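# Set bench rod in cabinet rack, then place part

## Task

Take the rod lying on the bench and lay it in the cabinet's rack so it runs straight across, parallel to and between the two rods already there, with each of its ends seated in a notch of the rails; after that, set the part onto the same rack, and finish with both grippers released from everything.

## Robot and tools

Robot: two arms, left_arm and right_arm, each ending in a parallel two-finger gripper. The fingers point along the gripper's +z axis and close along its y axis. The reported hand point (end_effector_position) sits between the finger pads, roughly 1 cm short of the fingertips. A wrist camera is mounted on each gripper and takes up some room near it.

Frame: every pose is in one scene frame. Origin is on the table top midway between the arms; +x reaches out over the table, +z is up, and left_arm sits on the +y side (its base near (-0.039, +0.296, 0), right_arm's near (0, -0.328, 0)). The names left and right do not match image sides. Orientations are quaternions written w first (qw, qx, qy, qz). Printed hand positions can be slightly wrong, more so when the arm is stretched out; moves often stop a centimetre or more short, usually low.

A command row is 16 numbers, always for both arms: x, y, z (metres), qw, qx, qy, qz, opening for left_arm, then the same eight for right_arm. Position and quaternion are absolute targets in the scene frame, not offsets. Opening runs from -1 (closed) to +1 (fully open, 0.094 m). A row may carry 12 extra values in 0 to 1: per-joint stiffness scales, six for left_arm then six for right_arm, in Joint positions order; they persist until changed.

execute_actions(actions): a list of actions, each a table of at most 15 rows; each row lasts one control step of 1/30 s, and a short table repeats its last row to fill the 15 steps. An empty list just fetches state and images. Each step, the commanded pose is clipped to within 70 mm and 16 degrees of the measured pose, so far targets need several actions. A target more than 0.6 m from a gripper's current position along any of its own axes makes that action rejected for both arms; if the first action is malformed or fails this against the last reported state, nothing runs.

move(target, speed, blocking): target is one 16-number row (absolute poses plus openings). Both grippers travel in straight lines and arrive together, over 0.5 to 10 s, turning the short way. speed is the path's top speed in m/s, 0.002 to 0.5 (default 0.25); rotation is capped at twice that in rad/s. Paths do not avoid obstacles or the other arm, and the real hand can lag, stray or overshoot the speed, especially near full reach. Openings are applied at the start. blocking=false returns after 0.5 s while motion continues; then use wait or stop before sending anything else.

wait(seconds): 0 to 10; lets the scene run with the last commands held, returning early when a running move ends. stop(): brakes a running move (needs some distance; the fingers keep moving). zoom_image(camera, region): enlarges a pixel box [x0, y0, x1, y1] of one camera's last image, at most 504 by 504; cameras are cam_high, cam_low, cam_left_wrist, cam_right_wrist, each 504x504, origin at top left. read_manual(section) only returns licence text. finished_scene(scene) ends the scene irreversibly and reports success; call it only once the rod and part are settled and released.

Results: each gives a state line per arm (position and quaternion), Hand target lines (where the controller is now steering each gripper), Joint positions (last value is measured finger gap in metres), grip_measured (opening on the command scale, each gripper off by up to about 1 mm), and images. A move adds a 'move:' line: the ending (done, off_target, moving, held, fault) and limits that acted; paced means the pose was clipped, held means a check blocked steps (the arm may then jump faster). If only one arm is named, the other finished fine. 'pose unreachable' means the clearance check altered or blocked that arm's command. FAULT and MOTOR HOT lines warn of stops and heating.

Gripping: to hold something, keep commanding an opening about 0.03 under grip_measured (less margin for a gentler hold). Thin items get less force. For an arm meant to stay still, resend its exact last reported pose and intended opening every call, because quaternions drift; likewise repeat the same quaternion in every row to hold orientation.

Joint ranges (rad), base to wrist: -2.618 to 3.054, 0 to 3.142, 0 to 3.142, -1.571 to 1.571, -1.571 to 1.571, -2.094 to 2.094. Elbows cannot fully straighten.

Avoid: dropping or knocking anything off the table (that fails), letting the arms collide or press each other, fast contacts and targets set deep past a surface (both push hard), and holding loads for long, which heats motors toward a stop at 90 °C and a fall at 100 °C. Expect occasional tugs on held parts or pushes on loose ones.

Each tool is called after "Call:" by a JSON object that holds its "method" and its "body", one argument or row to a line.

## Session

Call:
{"method": "execute_actions", "body": {
  "actions": []
}}

Scene clock: 0.00 s.
left_arm: end_effector_position=(+0.1013, +0.3171, +0.1188) grip_measured=+1.000 end_effector_quat_wxyz=(+0.151, +0.091, +0.978, -0.108) | right_arm: end_effector_position=(+0.5847, -0.4630, +0.2880) grip_measured=+1.000 end_effector_quat_wxyz=(+0.504, +0.349, +0.776, +0.149)
Joint positions: left_arm=[ 0.462  0.892  0.773 -1.353  0.36   0.769  0.094] | right_arm=[-0.364  2.001  1.923 -0.39  -0.113  0.653  0.094]
Joint velocities: left_arm=[-0.007  0.017  0.007 -0.051 -0.022 -0.037  0.   ] | right_arm=[0.017 0.002 0.002 0.007 0.037 0.007 0.   ]
Motor temperatures (°C, as the motors report them): left_arm=[23 28 27 27 23 23] | right_arm=[24 25 26 25 27 24]
Hand target (left_arm): +0.104, +0.316, +0.122; +0.160, +0.093, +0.976, -0.110
Hand target (right_arm): +0.583, -0.463, +0.304; +0.519, +0.342, +0.769, +0.149
Joint stiffness scale: left_arm=[1. 1. 1. 1. 1. 1.] | right_arm=[1. 1. 1. 1. 1. 1.]

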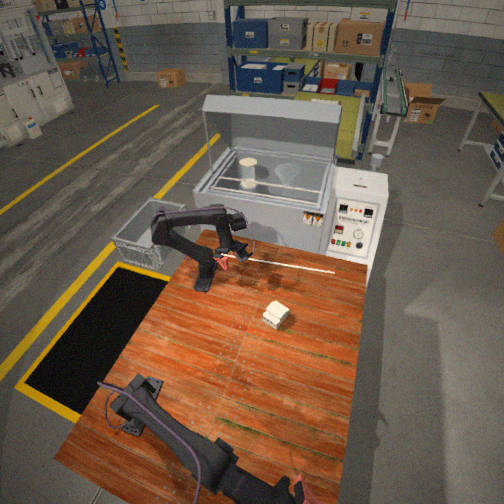

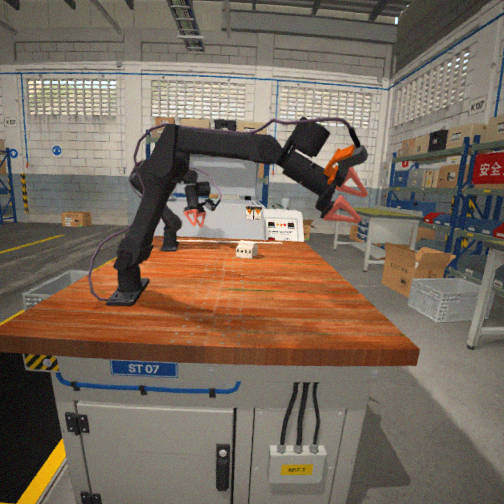

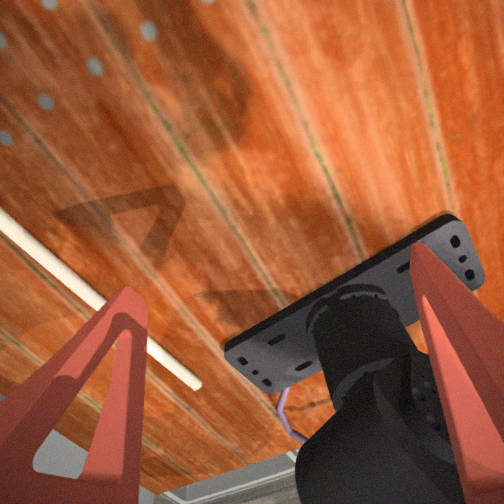

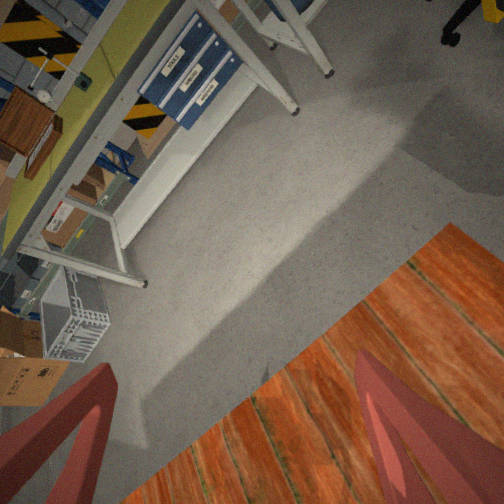

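Call:
{"method": "move", "body": {
  "target": [0.26,0.48,0.035,0,-0.05,1,0,0.6,0.15,-0.5,0.3,0.4,0.35,0.83,-0.17,1]
}}

Call:
{"method": "zoom_image", "body": {
  "camera": "cam_high",
  "region": [180, 140, 370, 340]
}}

Scene clock: 5.10 s.
left_arm: end_effector_position=(+0.2533, +0.4791, +0.0282) grip_measured=+0.602 end_effector_quat_wxyz=(-0.005, -0.051, +0.999, -0.004) | right_arm: end_effector_position=(+0.1514, -0.4961, +0.3019) grip_measured=+1.000 end_effector_quat_wxyz=(+0.400, +0.351, +0.829, -0.170)
Joint positions: left_arm=[ 0.42   1.929  1.327 -0.982  0.002  0.456  0.075] | right_arm=[-1.003  0.776  1.189 -1.087 -0.076 -0.063  0.094]
Joint velocities: left_arm=[-0.017  0.012 -0.022  0.051  0.022  0.007 -0.   ] | right_arm=[-0.012  0.012  0.002  0.007 -0.081  0.022  0.   ]
Motor temperatures (°C, as the motors report them): left_arm=[23 28 28 27 23 23] | right_arm=[24 26 27 26 27 24]
Hand target (left_arm): +0.261, +0.480, +0.033; +0.002, -0.050, +0.999, +0.000
Hand target (right_arm): +0.149, -0.494, +0.299; +0.398, +0.349, +0.831, -0.169
Off the commanded pose (left_arm): 0.010 m, 1 deg.
Off the commanded pose (right_arm): 0.005 m, 0 deg.
Joint stiffness scale: left_arm=[1. 1. 1. 1. 1. 1.] | right_arm=[1. 1. 1. 1. 1. 1.]
move: done

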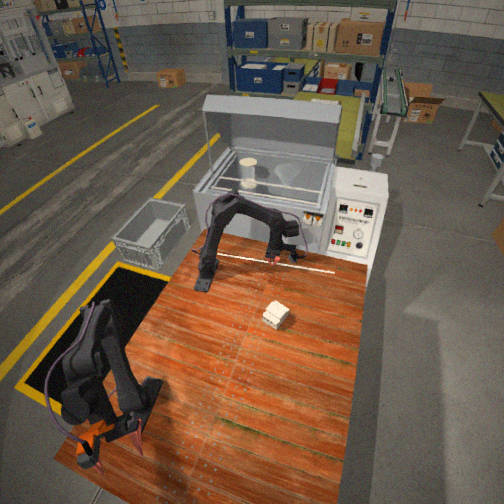

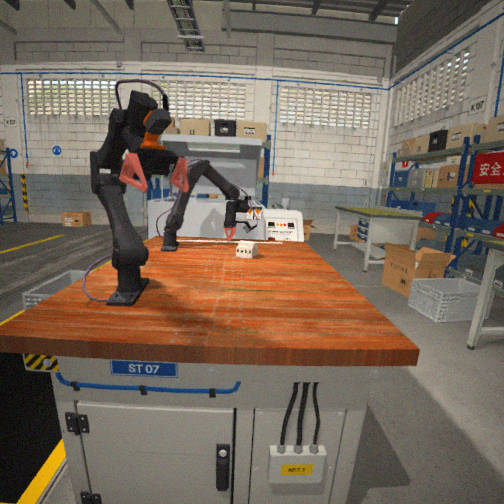

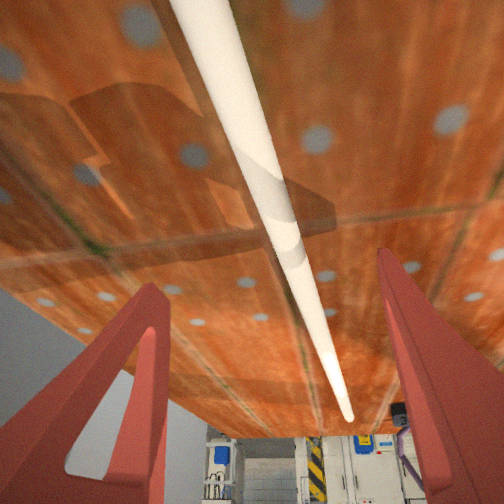

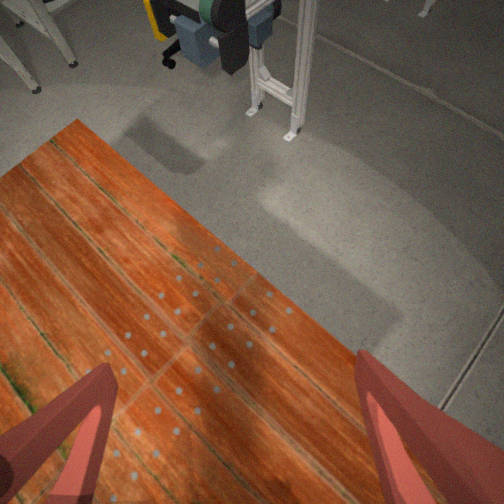

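Region (180, 140, 370, 340) of cam_high's 504x504 image, scaled by 2.520, with more detail than that image has; it fills the left 479 columns of this view, and the rest is white.

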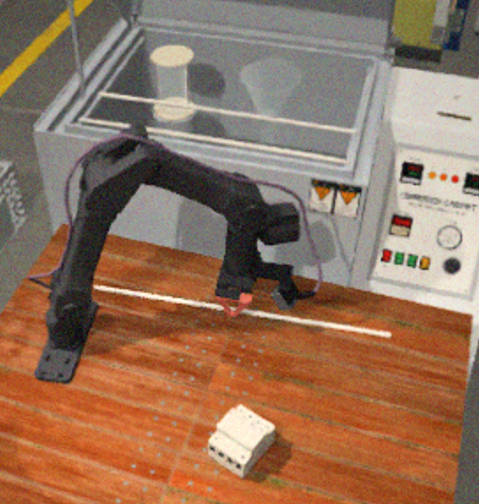

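Call:
{"method": "move", "body": {
  "target": [0.258,0.47,0.012,0,-0.05,1,0,0,0.15,-0.5,0.3,0.4,0.35,0.83,-0.17,1],
  "speed": 0.04
}}

Call:
{"method": "move", "body": {
  "target": [0.258,0.47,0.012,0,-0.05,1,0,-0.9,0.15,-0.5,0.3,0.4,0.35,0.83,-0.17,1]
}}

Call:
{"method": "move", "body": {
  "target": [0.22,0.54,0.31,0,-0.025,0.94,0.342,-0.9,0.15,-0.5,0.3,0.4,0.35,0.83,-0.17,1],
  "speed": 0.2
}}

Call:
{"method": "move", "body": {
  "target": [0.11,0.8,0.26,0.005,-0.025,0.94,0.342,-0.9,0.15,-0.5,0.3,0.4,0.35,0.83,-0.17,1],
  "speed": 0.15
}}

Call:
{"method": "zoom_image", "body": {
  "camera": "cam_high",
  "region": [185, 140, 355, 240]
}}

Call:
{"method": "zoom_image", "body": {
  "camera": "cam_low",
  "region": [140, 150, 290, 250]
}}

Scene clock: 13.33 s.
left_arm: end_effector_position=(+0.2586, +0.4737, +0.0188) grip_measured=+0.002 end_effector_quat_wxyz=(+0.004, -0.049, +0.999, +0.001) | right_arm: end_effector_position=(+0.1492, -0.4980, +0.3021) grip_measured=+1.000 end_effector_quat_wxyz=(+0.400, +0.351, +0.829, -0.171)
Joint positions: left_arm=[ 0.398  1.929  1.287 -0.92   0.001  0.438  0.047] | right_arm=[-1.035  0.776  1.189 -1.087 -0.101 -0.083  0.094]
Joint velocities: left_arm=[ 0.002  0.002  0.012  0.007 -0.051 -0.022  0.001] | right_arm=[-0.032 -0.007 -0.012 -0.007 -0.125  0.037  0.   ]
Motor temperatures (°C, as the motors report them): left_arm=[23 29 28 27 23 23] | right_arm=[24 25 27 27 27 24]
Hand target (left_arm): +0.258, +0.470, +0.012; +0.000, -0.050, +0.999, -0.000
Hand target (right_arm): +0.150, -0.500, +0.300; +0.400, +0.350, +0.830, -0.170
Off the commanded pose (left_arm): 0.008 m, 1 deg.
Off the commanded pose (right_arm): 0.003 m, 0 deg.
Joint stiffness scale: left_arm=[1. 1. 1. 1. 1. 1.] | right_arm=[1. 1. 1. 1. 1. 1.]
move: done

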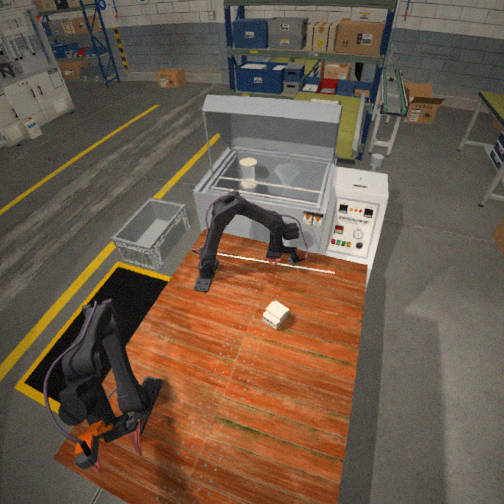

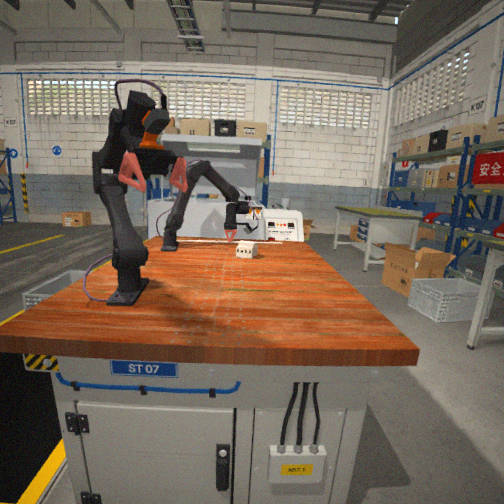

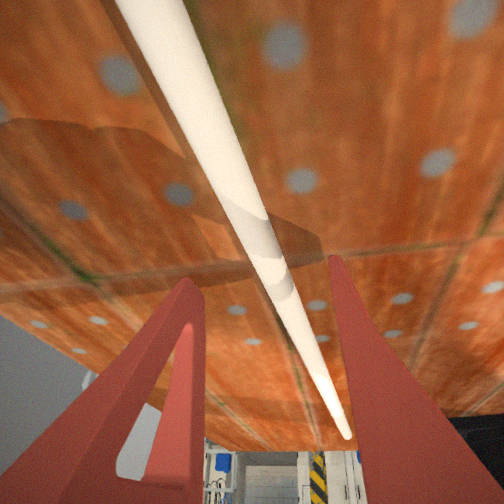

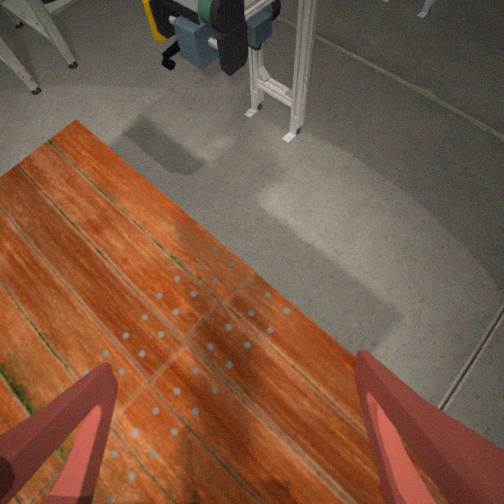

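Scene clock: 14.03 s.
left_arm: end_effector_position=(+0.2590, +0.4751, +0.0218) grip_measured=-0.898 end_effector_quat_wxyz=(+0.007, -0.049, +0.999, +0.006) | right_arm: end_effector_position=(+0.1493, -0.4979, +0.3021) grip_measured=+1.000 end_effector_quat_wxyz=(+0.400, +0.351, +0.829, -0.171)
Joint positions: left_arm=[ 0.398  1.92   1.288 -0.92  -0.005  0.437  0.005] | right_arm=[-1.035  0.776  1.189 -1.087 -0.101 -0.083  0.094]
Joint velocities: left_arm=[ 0.007 -0.002 -0.017  0.066 -0.037  0.037  0.   ] | right_arm=[ 0.012 -0.002 -0.012 -0.007  0.066  0.037  0.   ]
Motor temperatures (°C, as the motors report them): left_arm=[23 29 28 27 23 23] | right_arm=[24 25 27 27 27 24]
Hand target (left_arm): +0.258, +0.470, +0.012; -0.000, -0.050, +0.999, -0.000
Hand target (right_arm): +0.150, -0.500, +0.300; +0.400, +0.350, +0.830, -0.170
Off the commanded pose (left_arm): 0.011 m, 1 deg.
Off the commanded pose (right_arm): 0.003 m, 0 deg.
Joint stiffness scale: left_arm=[1. 1. 1. 1. 1. 1.] | right_arm=[1. 1. 1. 1. 1. 1.]
move: off_target (left_arm)

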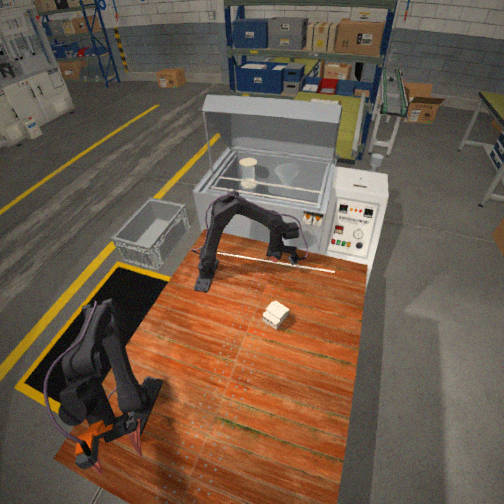

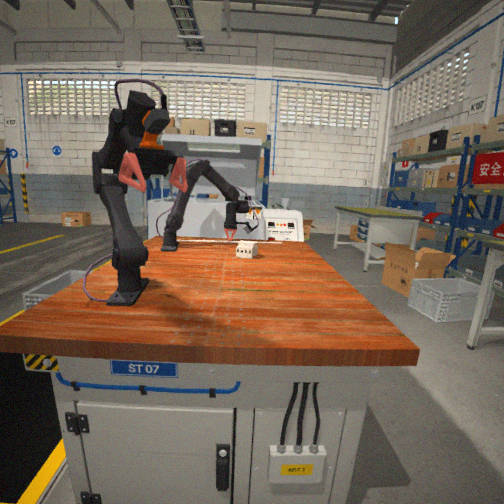

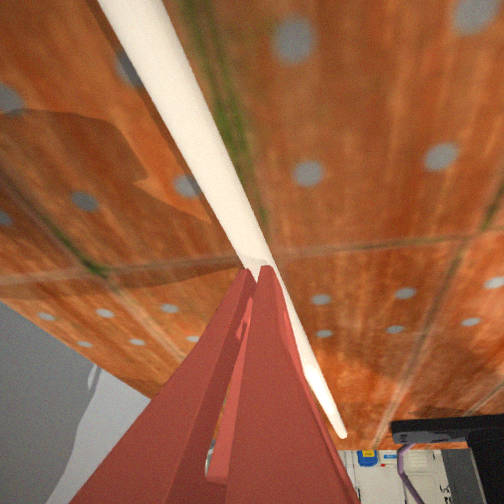

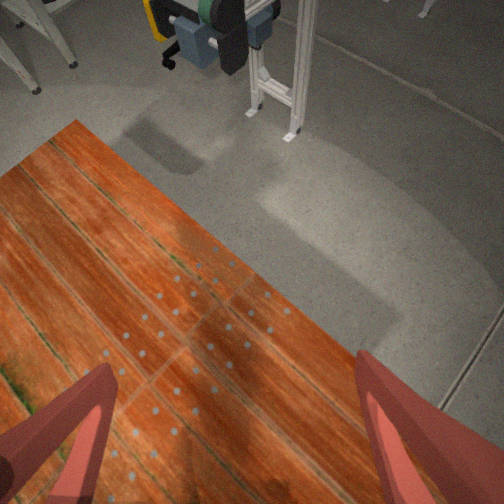

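Scene clock: 16.37 s.
left_arm: end_effector_position=(+0.2154, +0.5391, +0.3048) grip_measured=-0.898 end_effector_quat_wxyz=(+0.001, -0.029, +0.942, +0.333) | right_arm: end_effector_position=(+0.1493, -0.4979, +0.3021) grip_measured=+1.000 end_effector_quat_wxyz=(+0.400, +0.351, +0.829, -0.171)
Joint positions: left_arm=[ 0.33   1.683  1.979 -1.535 -0.605  0.511  0.005] | right_arm=[-1.035  0.776  1.189 -1.087 -0.102 -0.084  0.094]
Joint velocities: left_arm=[-0.012  0.022 -0.007 -0.022 -0.037  0.066 -0.   ] | right_arm=[ 0.017  0.007 -0.002  0.051 -0.037 -0.022  0.   ]
Motor temperatures (°C, as the motors report them): left_arm=[23 30 28 27 23 23] | right_arm=[24 25 27 28 27 24]
Hand target (left_arm): +0.218, +0.539, +0.311; +0.004, -0.025, +0.940, +0.341
Hand target (right_arm): +0.150, -0.500, +0.300; +0.400, +0.350, +0.830, -0.170
Off the commanded pose (left_arm): 0.007 m, 1 deg.
Off the commanded pose (right_arm): 0.003 m, 0 deg.
Joint stiffness scale: left_arm=[1. 1. 1. 1. 1. 1.] | right_arm=[1. 1. 1. 1. 1. 1.]
move: done

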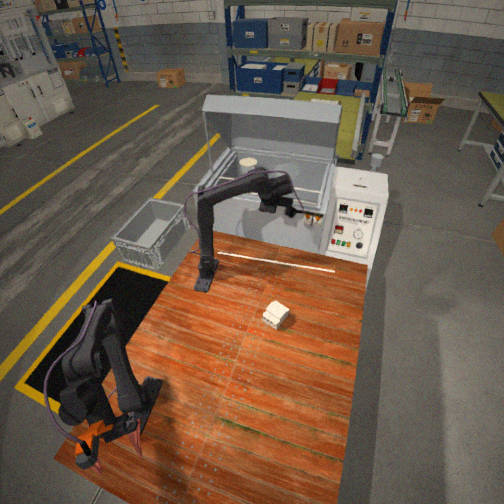

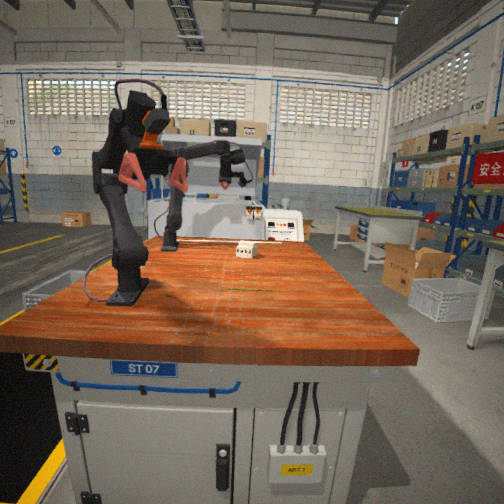

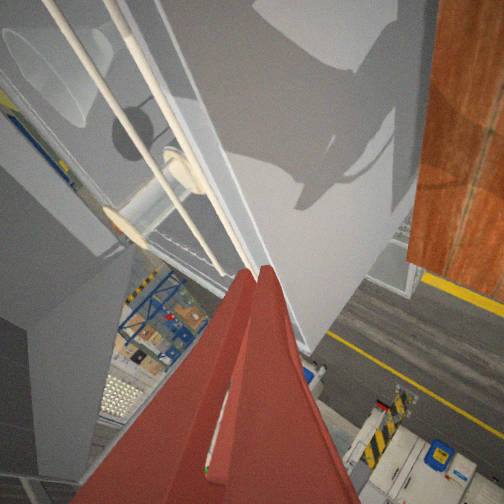

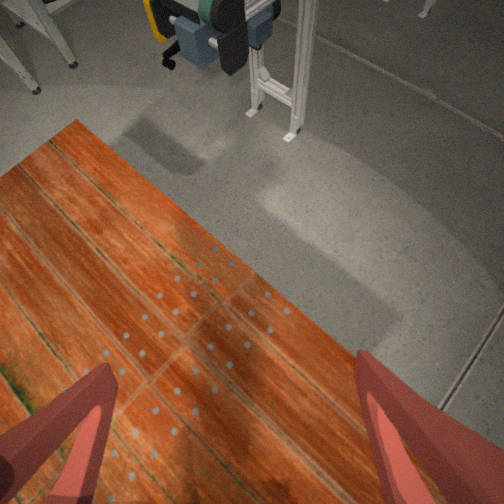

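Scene clock: 18.83 s.
left_arm: end_effector_position=(+0.1073, +0.8008, +0.2533) grip_measured=-0.898 end_effector_quat_wxyz=(-0.008, -0.024, +0.939, +0.342) | right_arm: end_effector_position=(+0.1494, -0.4978, +0.3021) grip_measured=+1.000 end_effector_quat_wxyz=(+0.401, +0.351, +0.829, -0.170)
Joint positions: left_arm=[ 1.059  2.052  2.189 -1.056 -0.266  1.236  0.005] | right_arm=[-1.035  0.776  1.189 -1.087 -0.102 -0.084  0.094]
Joint velocities: left_arm=[-0.027 -0.022  0.002  0.037 -0.051  0.037 -0.001] | right_arm=[ 0.002  0.007 -0.002 -0.022 -0.022 -0.022  0.   ]
Motor temperatures (°C, as the motors report them): left_arm=[23 30 29 27 23 23] | right_arm=[24 25 27 28 27 24]
Hand target (left_arm): +0.109, +0.802, +0.261; +0.001, -0.023, +0.938, +0.347
Hand target (right_arm): +0.150, -0.500, +0.300; +0.400, +0.350, +0.830, -0.170
Off the commanded pose (left_arm): 0.007 m, 1 deg.
Off the commanded pose (right_arm): 0.003 m, 0 deg.
Joint stiffness scale: left_arm=[1. 1. 1. 1. 1. 1.] | right_arm=[1. 1. 1. 1. 1. 1.]
move: done

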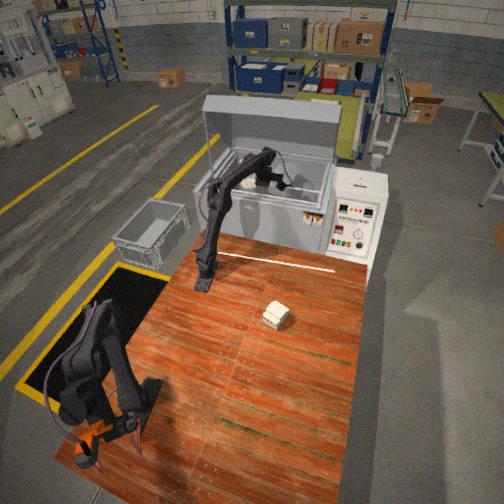

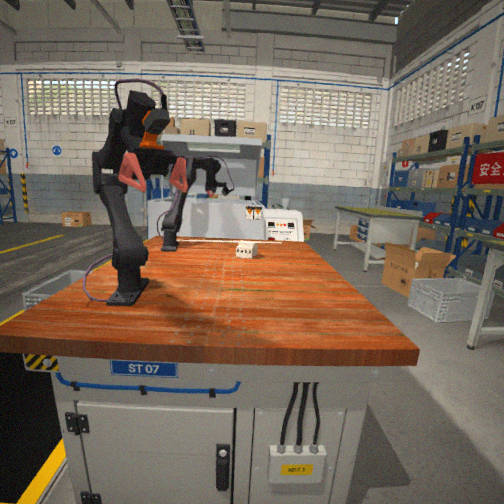

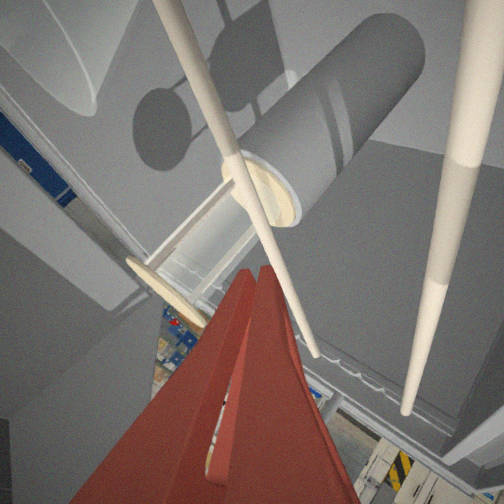

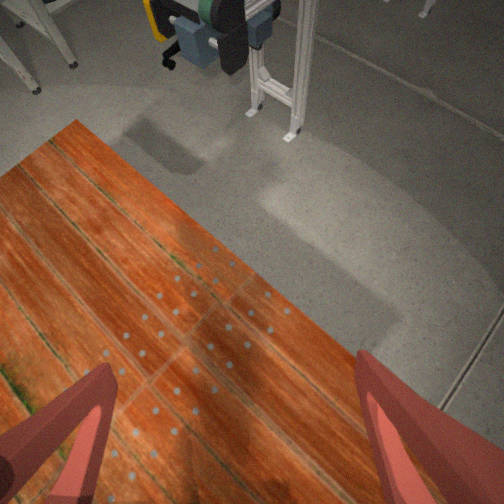

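Region (185, 140, 355, 240) of cam_high's 504x504 image, scaled by 2.965, with more detail than that image has; it fills the top 296 rows of this view, and the rest is white.

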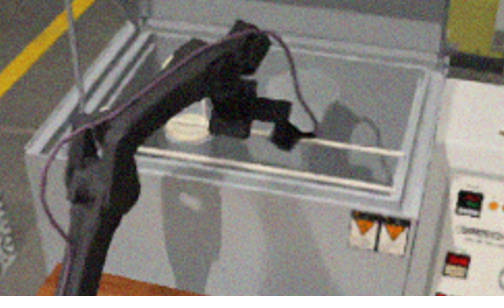

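Region (140, 150, 290, 250) of cam_low's 504x504 image, scaled by 3.360, with more detail than that image has.

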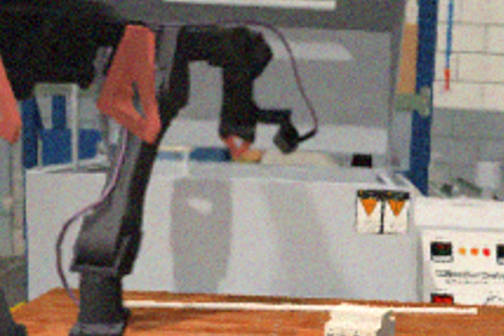

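Missed the grasp; retry lower.

Call:
{"method": "move", "body": {
  "target": [0.22,0.54,0.3,0,-0.025,0.94,0.342,0,0.15,-0.5,0.3,0.4,0.35,0.83,-0.17,1]
}}

Call:
{"method": "move", "body": {
  "target": [0.258,0.472,0.035,0,-0.05,1,0,0,0.15,-0.5,0.3,0.4,0.35,0.83,-0.17,1]
}}

Call:
{"method": "move", "body": {
  "target": [0.258,0.472,0.004,0,-0.05,1,0,0,0.15,-0.5,0.3,0.4,0.35,0.83,-0.17,1],
  "speed": 0.04
}}

Call:
{"method": "execute_actions", "body": {
  "actions": [
    [[0.258,0.472,0.004,0,-0.05,1,0,-0.9,0.15,-0.5,0.3,0.4,0.35,0.83,-0.17,1]]
  ]
}}

Scene clock: 25.13 s.
left_arm: end_effector_position=(+0.2204, +0.5357, +0.2916) grip_measured=-0.002 end_effector_quat_wxyz=(-0.001, -0.017, +0.944, +0.328) | right_arm: end_effector_position=(+0.1494, -0.4978, +0.3021) grip_measured=+1.000 end_effector_quat_wxyz=(+0.401, +0.351, +0.829, -0.170)
Joint positions: left_arm=[ 0.317  1.671  1.912 -1.49  -0.597  0.52   0.047] | right_arm=[-1.035  0.776  1.189 -1.087 -0.102 -0.084  0.094]
Joint velocities: left_arm=[-0.007 -0.007  0.012  0.007 -0.022 -0.037 -0.001] | right_arm=[-0.007 -0.007 -0.012 -0.037  0.037  0.022  0.   ]
Motor temperatures (°C, as the motors report them): left_arm=[23 31 29 28 23 23] | right_arm=[24 25 28 29 27 24]
Hand target (left_arm): +0.221, +0.537, +0.299; +0.005, -0.027, +0.941, +0.337
Hand target (right_arm): +0.150, -0.500, +0.300; +0.400, +0.350, +0.830, -0.170
Off the commanded pose (left_arm): 0.009 m, 2 deg.
Off the commanded pose (right_arm): 0.003 m, 0 deg.
Joint stiffness scale: left_arm=[1. 1. 1. 1. 1. 1.] | right_arm=[1. 1. 1. 1. 1. 1.]
move: done

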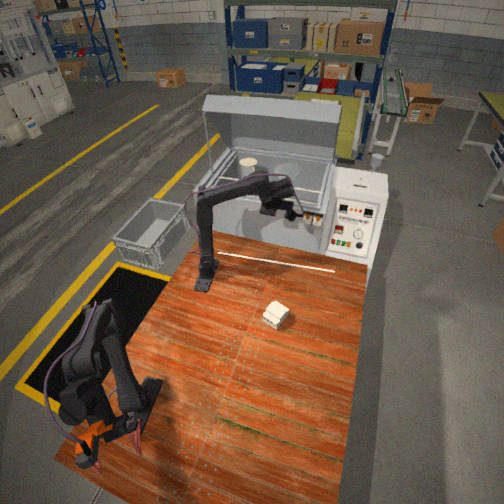

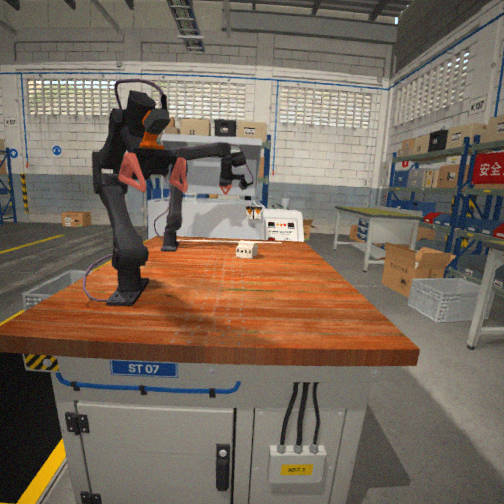

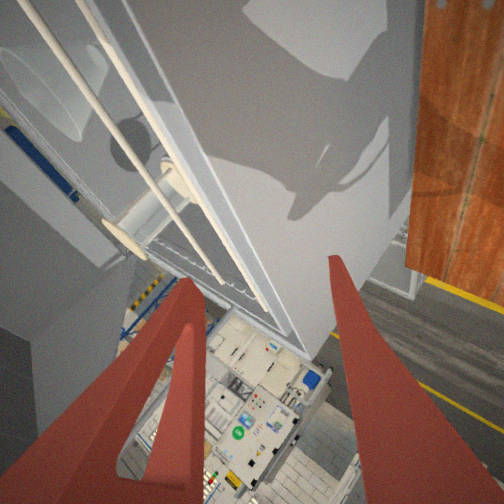

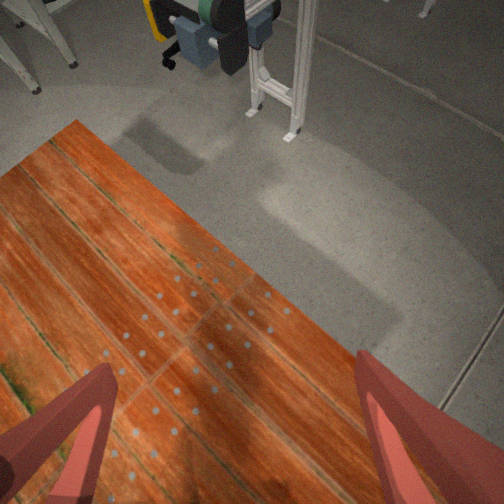

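Scene clock: 27.13 s.
left_arm: end_effector_position=(+0.2594, +0.4724, +0.0354) grip_measured=-0.002 end_effector_quat_wxyz=(-0.010, -0.041, +0.999, +0.007) | right_arm: end_effector_position=(+0.1494, -0.4978, +0.3021) grip_measured=+1.000 end_effector_quat_wxyz=(+0.401, +0.351, +0.829, -0.170)
Joint positions: left_arm=[ 0.382  1.925  1.353 -1.01  -0.021  0.437  0.047] | right_arm=[-1.035  0.776  1.189 -1.087 -0.102 -0.084  0.094]
Joint velocities: left_arm=[-0.012  0.002 -0.007  0.007 -0.051  0.007  0.   ] | right_arm=[-0.037 -0.007 -0.017 -0.007  0.007  0.007  0.   ]
Motor temperatures (°C, as the motors report them): left_arm=[23 31 29 28 23 23] | right_arm=[24 25 28 29 27 24]
Hand target (left_arm): +0.259, +0.473, +0.034; -0.003, -0.051, +0.999, +0.001
Hand target (right_arm): +0.150, -0.500, +0.300; +0.400, +0.350, +0.830, -0.170
Off the commanded pose (left_arm): 0.002 m, 2 deg.
Off the commanded pose (right_arm): 0.003 m, 0 deg.
Joint stiffness scale: left_arm=[1. 1. 1. 1. 1. 1.] | right_arm=[1. 1. 1. 1. 1. 1.]
move: done

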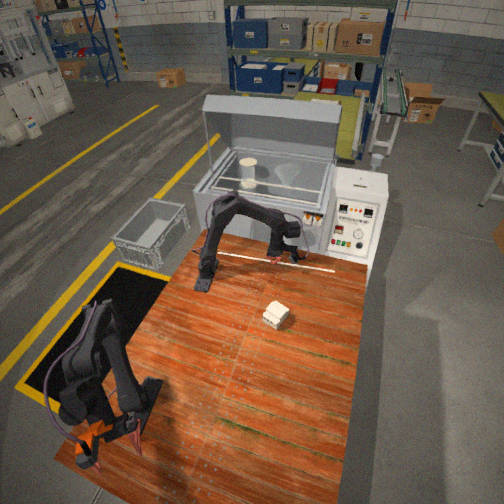

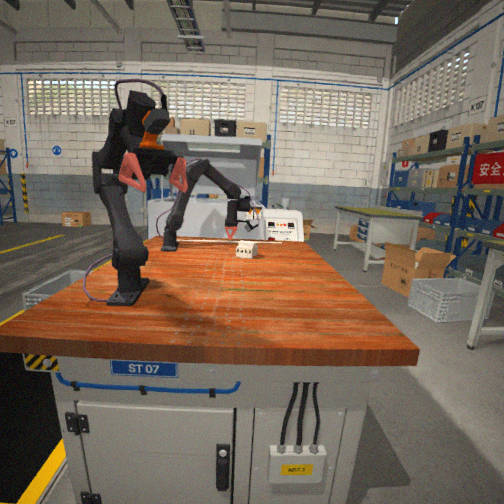

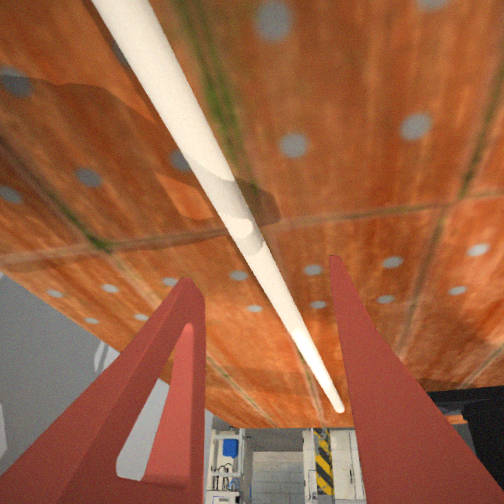

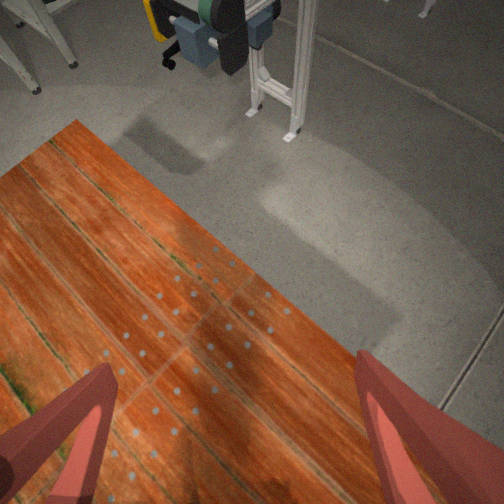

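Scene clock: 28.17 s.
left_arm: end_effector_position=(+0.2587, +0.4716, +0.0126) grip_measured=-0.002 end_effector_quat_wxyz=(-0.005, -0.043, +0.999, +0.006) | right_arm: end_effector_position=(+0.1494, -0.4978, +0.3021) grip_measured=+1.000 end_effector_quat_wxyz=(+0.401, +0.351, +0.829, -0.170)
Joint positions: left_arm=[ 0.384  1.945  1.283 -0.911 -0.015  0.437  0.047] | right_arm=[-1.035  0.776  1.189 -1.087 -0.102 -0.084  0.094]
Joint velocities: left_arm=[-0.022 -0.007 -0.007  0.051  0.066 -0.007 -0.   ] | right_arm=[ 0.012  0.017 -0.017  0.022 -0.051 -0.007  0.   ]
Motor temperatures (°C, as the motors report them): left_arm=[23 31 29 28 23 23] | right_arm=[24 25 28 29 27 24]
Hand target (left_arm): +0.258, +0.472, +0.004; -0.000, -0.050, +0.999, -0.000
Hand target (right_arm): +0.150, -0.500, +0.300; +0.400, +0.350, +0.830, -0.170
Off the commanded pose (left_arm): 0.009 m, 1 deg.
Off the commanded pose (right_arm): 0.003 m, 0 deg.
Joint stiffness scale: left_arm=[1. 1. 1. 1. 1. 1.] | right_arm=[1. 1. 1. 1. 1. 1.]
move: done

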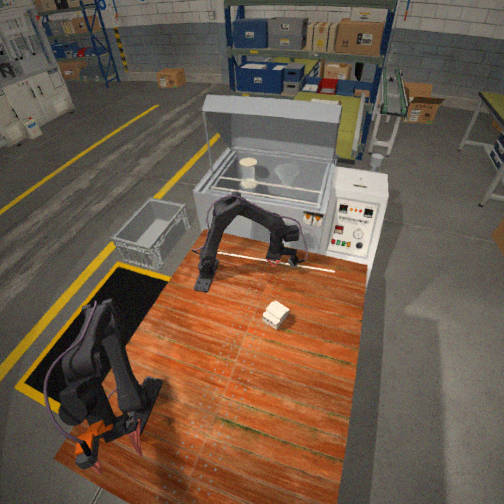

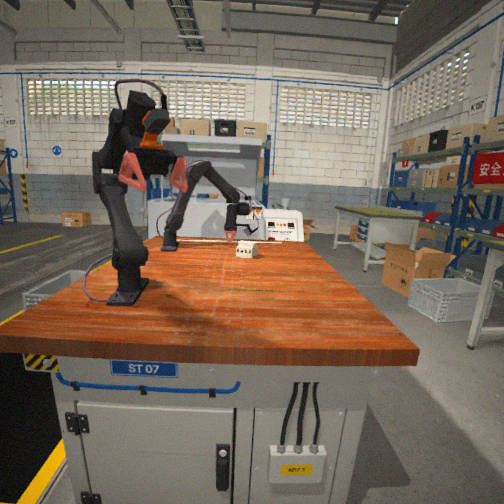

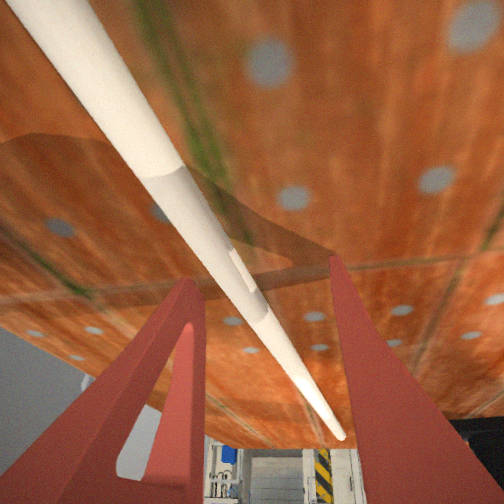

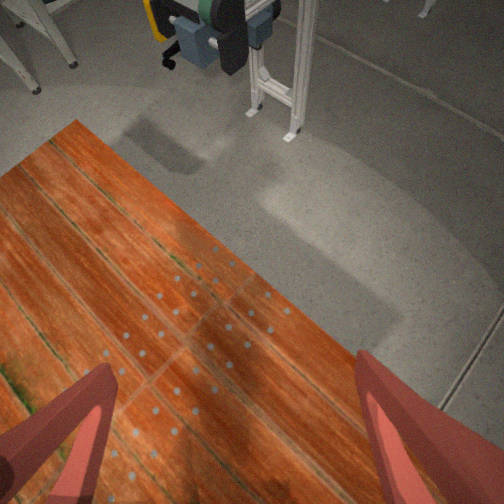

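Scene clock: 28.67 s.
left_arm: end_effector_position=(+0.2611, +0.4721, +0.0126) grip_measured=-0.810 end_effector_quat_wxyz=(+0.001, -0.043, +0.999, +0.006) | right_arm: end_effector_position=(+0.1494, -0.4978, +0.3021) grip_measured=+1.000 end_effector_quat_wxyz=(+0.401, +0.351, +0.829, -0.170)
Joint positions: left_arm=[ 0.384  1.945  1.283 -0.902 -0.011  0.436  0.009] | right_arm=[-1.035  0.776  1.189 -1.087 -0.102 -0.084  0.094]
Joint velocities: left_arm=[-0.007  0.007  0.022 -0.007  0.022 -0.022 -0.   ] | right_arm=[ 0.017  0.012  0.007 -0.007 -0.007  0.022  0.   ]
Motor temperatures (°C, as the motors report them): left_arm=[23 31 29 28 23 23] | right_arm=[24 25 28 29 27 24]
Hand target (left_arm): +0.258, +0.472, +0.004; -0.000, -0.050, +0.999, +0.000
Hand target (right_arm): +0.150, -0.500, +0.300; +0.400, +0.350, +0.830, -0.170
Off the commanded pose (left_arm): 0.009 m, 1 deg.
Off the commanded pose (right_arm): 0.003 m, 0 deg.
Joint stiffness scale: left_arm=[1. 1. 1. 1. 1. 1.] | right_arm=[1. 1. 1. 1. 1. 1.]

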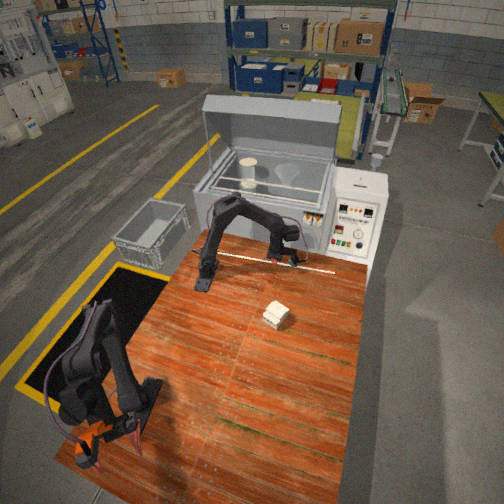

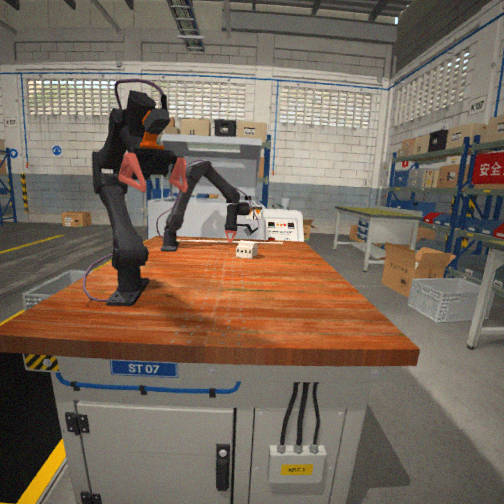

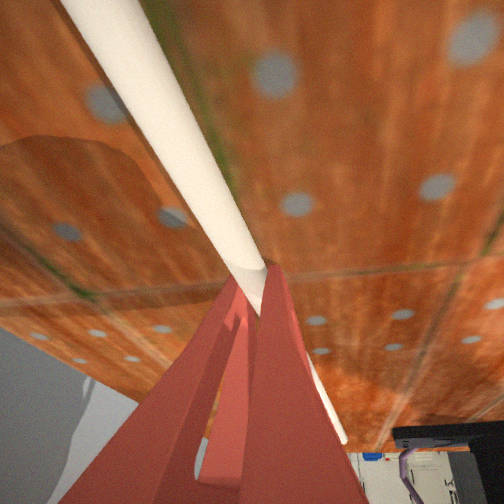

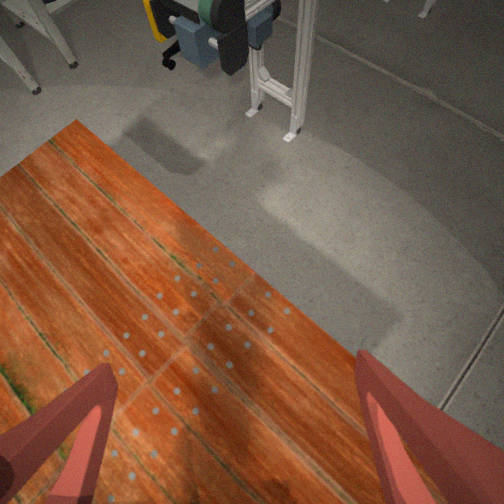

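Call:
{"method": "move", "body": {
  "target": [0.22,0.54,0.31,0,-0.025,0.94,0.342,-0.9,0.15,-0.5,0.3,0.4,0.35,0.83,-0.17,1],
  "speed": 0.2
}}

Call:
{"method": "move", "body": {
  "target": [0.115,0.82,0.25,0.005,-0.025,0.94,0.342,-0.9,0.15,-0.5,0.3,0.4,0.35,0.83,-0.17,1],
  "speed": 0.15
}}

Call:
{"method": "zoom_image", "body": {
  "camera": "cam_high",
  "region": [185, 140, 355, 240]
}}

Call:
{"method": "zoom_image", "body": {
  "camera": "cam_low",
  "region": [140, 150, 290, 250]
}}

Call:
{"method": "zoom_image", "body": {
  "camera": "cam_left_wrist",
  "region": [280, 340, 460, 504]
}}

Scene clock: 35.57 s.
left_arm: end_effector_position=(+0.2153, +0.5378, +0.3022) grip_measured=-0.810 end_effector_quat_wxyz=(-0.001, -0.026, +0.944, +0.328) | right_arm: end_effector_position=(+0.1494, -0.4978, +0.3021) grip_measured=+1.000 end_effector_quat_wxyz=(+0.401, +0.351, +0.829, -0.170)
Joint positions: left_arm=[ 0.33   1.685  1.976 -1.54  -0.597  0.512  0.009] | right_arm=[-1.035  0.776  1.189 -1.087 -0.102 -0.084  0.094]
Joint velocities: left_arm=[-0.012 -0.012 -0.002  0.022 -0.007  0.066 -0.   ] | right_arm=[-0.007 -0.012  0.002 -0.037  0.022 -0.051  0.   ]
Motor temperatures (°C, as the motors report them): left_arm=[23 31 29 27 23 23] | right_arm=[24 25 28 29 27 24]
Hand target (left_arm): +0.218, +0.539, +0.311; +0.004, -0.025, +0.940, +0.341
Hand target (right_arm): +0.150, -0.500, +0.300; +0.400, +0.350, +0.830, -0.170
Off the commanded pose (left_arm): 0.009 m, 2 deg.
Off the commanded pose (right_arm): 0.003 m, 0 deg.
Joint stiffness scale: left_arm=[1. 1. 1. 1. 1. 1.] | right_arm=[1. 1. 1. 1. 1. 1.]
move: done

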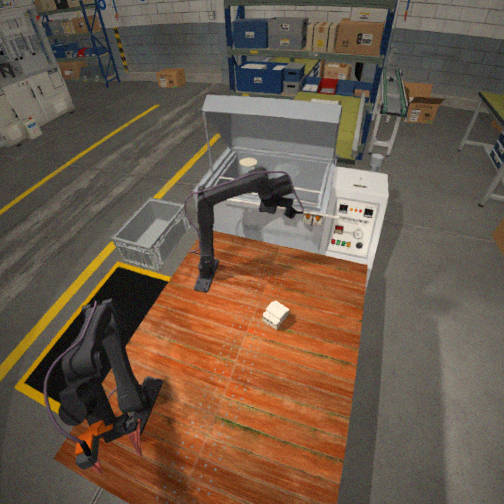

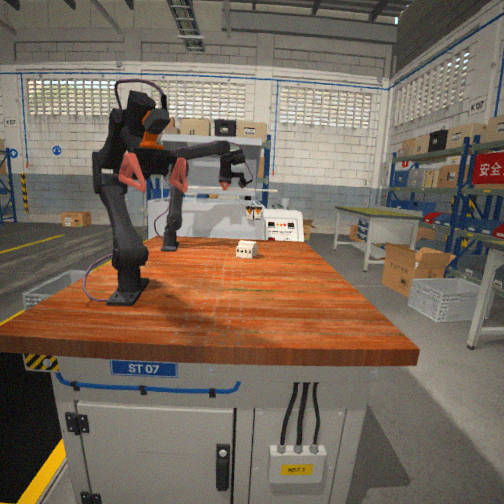

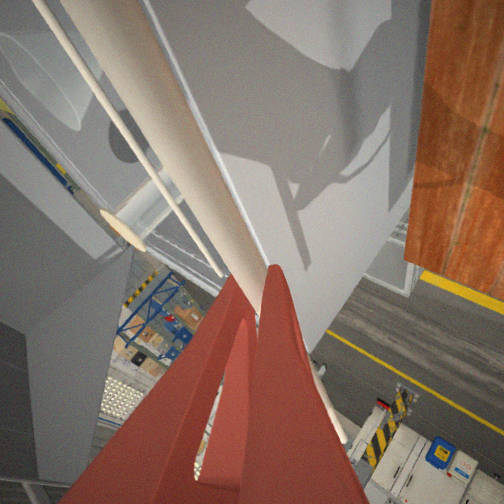

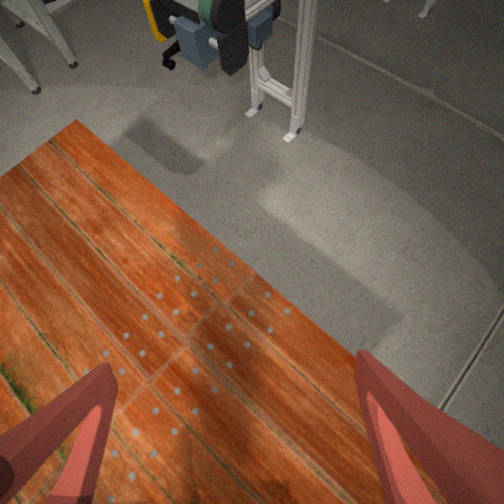

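Scene clock: 38.20 s.
left_arm: end_effector_position=(+0.1134, +0.8206, +0.2346) grip_measured=-0.810 end_effector_quat_wxyz=(-0.010, -0.022, +0.943, +0.332) | right_arm: end_effector_position=(+0.1494, -0.4978, +0.3021) grip_measured=+1.000 end_effector_quat_wxyz=(+0.401, +0.351, +0.829, -0.170)
Joint positions: left_arm=[ 1.064  2.157  2.288 -1.069 -0.259  1.241  0.009] | right_arm=[-1.035  0.776  1.189 -1.087 -0.102 -0.084  0.094]
Joint velocities: left_arm=[ 0.012  0.002  0.002 -0.066 -0.022  0.007  0.   ] | right_arm=[-0.012  0.007 -0.007 -0.007 -0.051  0.007  0.   ]
Motor temperatures (°C, as the motors report them): left_arm=[23 31 29 28 23 23] | right_arm=[24 25 28 30 27 24]
Hand target (left_arm): +0.113, +0.822, +0.251; +0.001, -0.023, +0.937, +0.347
Hand target (right_arm): +0.150, -0.500, +0.300; +0.400, +0.350, +0.830, -0.170
Off the commanded pose (left_arm): 0.015 m, 2 deg.
Off the commanded pose (right_arm): 0.003 m, 0 deg.
Joint stiffness scale: left_arm=[1. 1. 1. 1. 1. 1.] | right_arm=[1. 1. 1. 1. 1. 1.]
move: off_target (left_arm)

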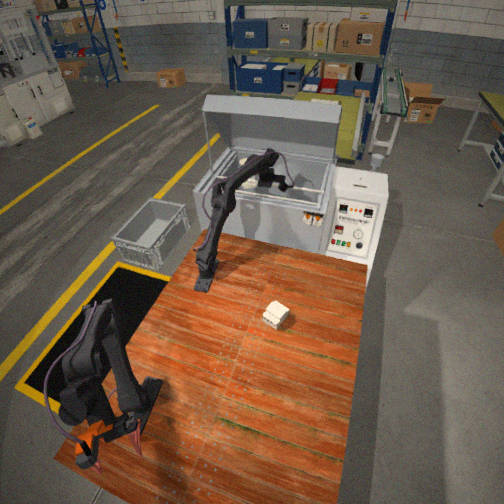

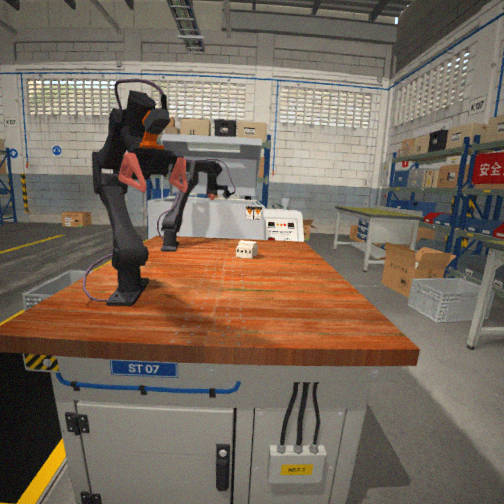

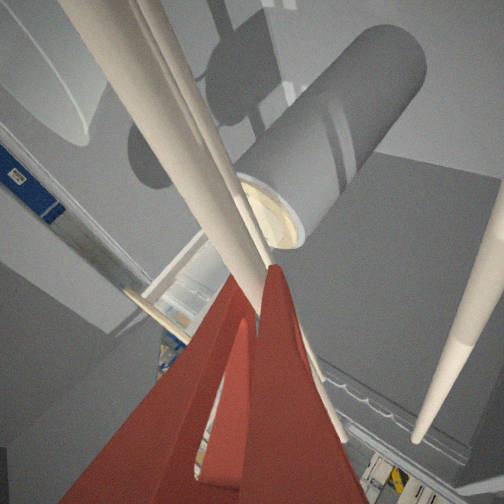

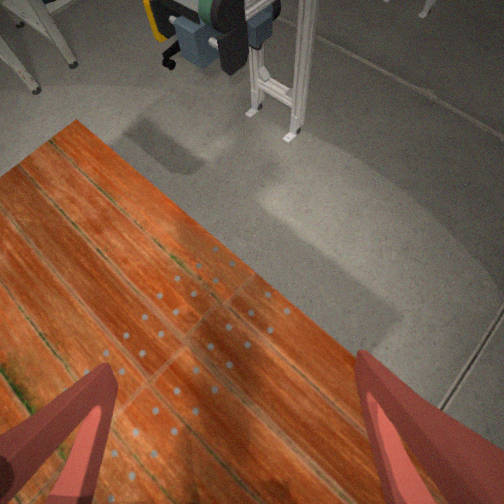

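Region (185, 140, 355, 240) of cam_high's 504x504 image, scaled by 2.965, with more detail than that image has; it fills the top 296 rows of this view, and the rest is white.

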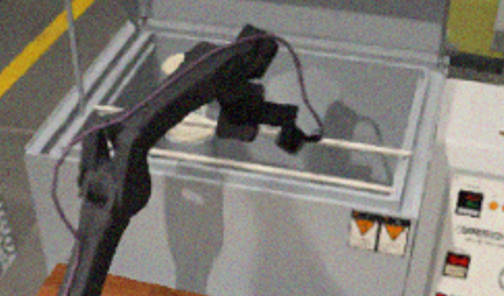

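Region (140, 150, 290, 250) of cam_low's 504x504 image, scaled by 3.360, with more detail than that image has.

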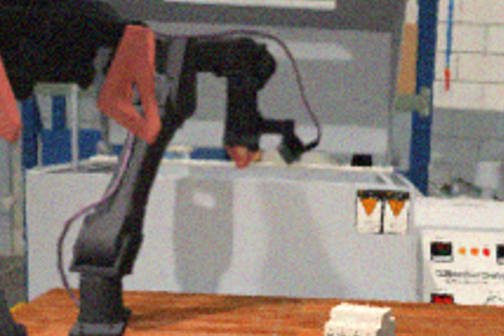

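Region (280, 340, 460, 504) of cam_left_wrist's 504x504 image, scaled by 2.800, with more detail than that image has; it fills the top 459 rows of this view, and the rest is white.

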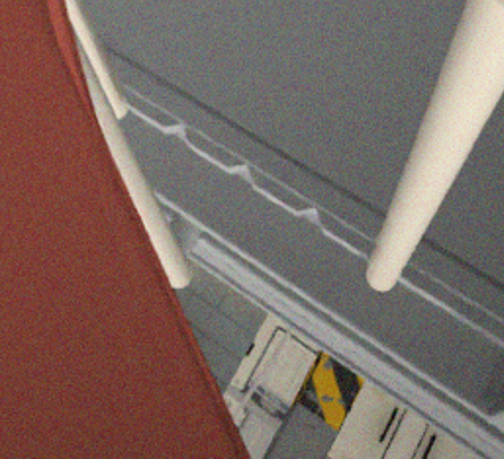

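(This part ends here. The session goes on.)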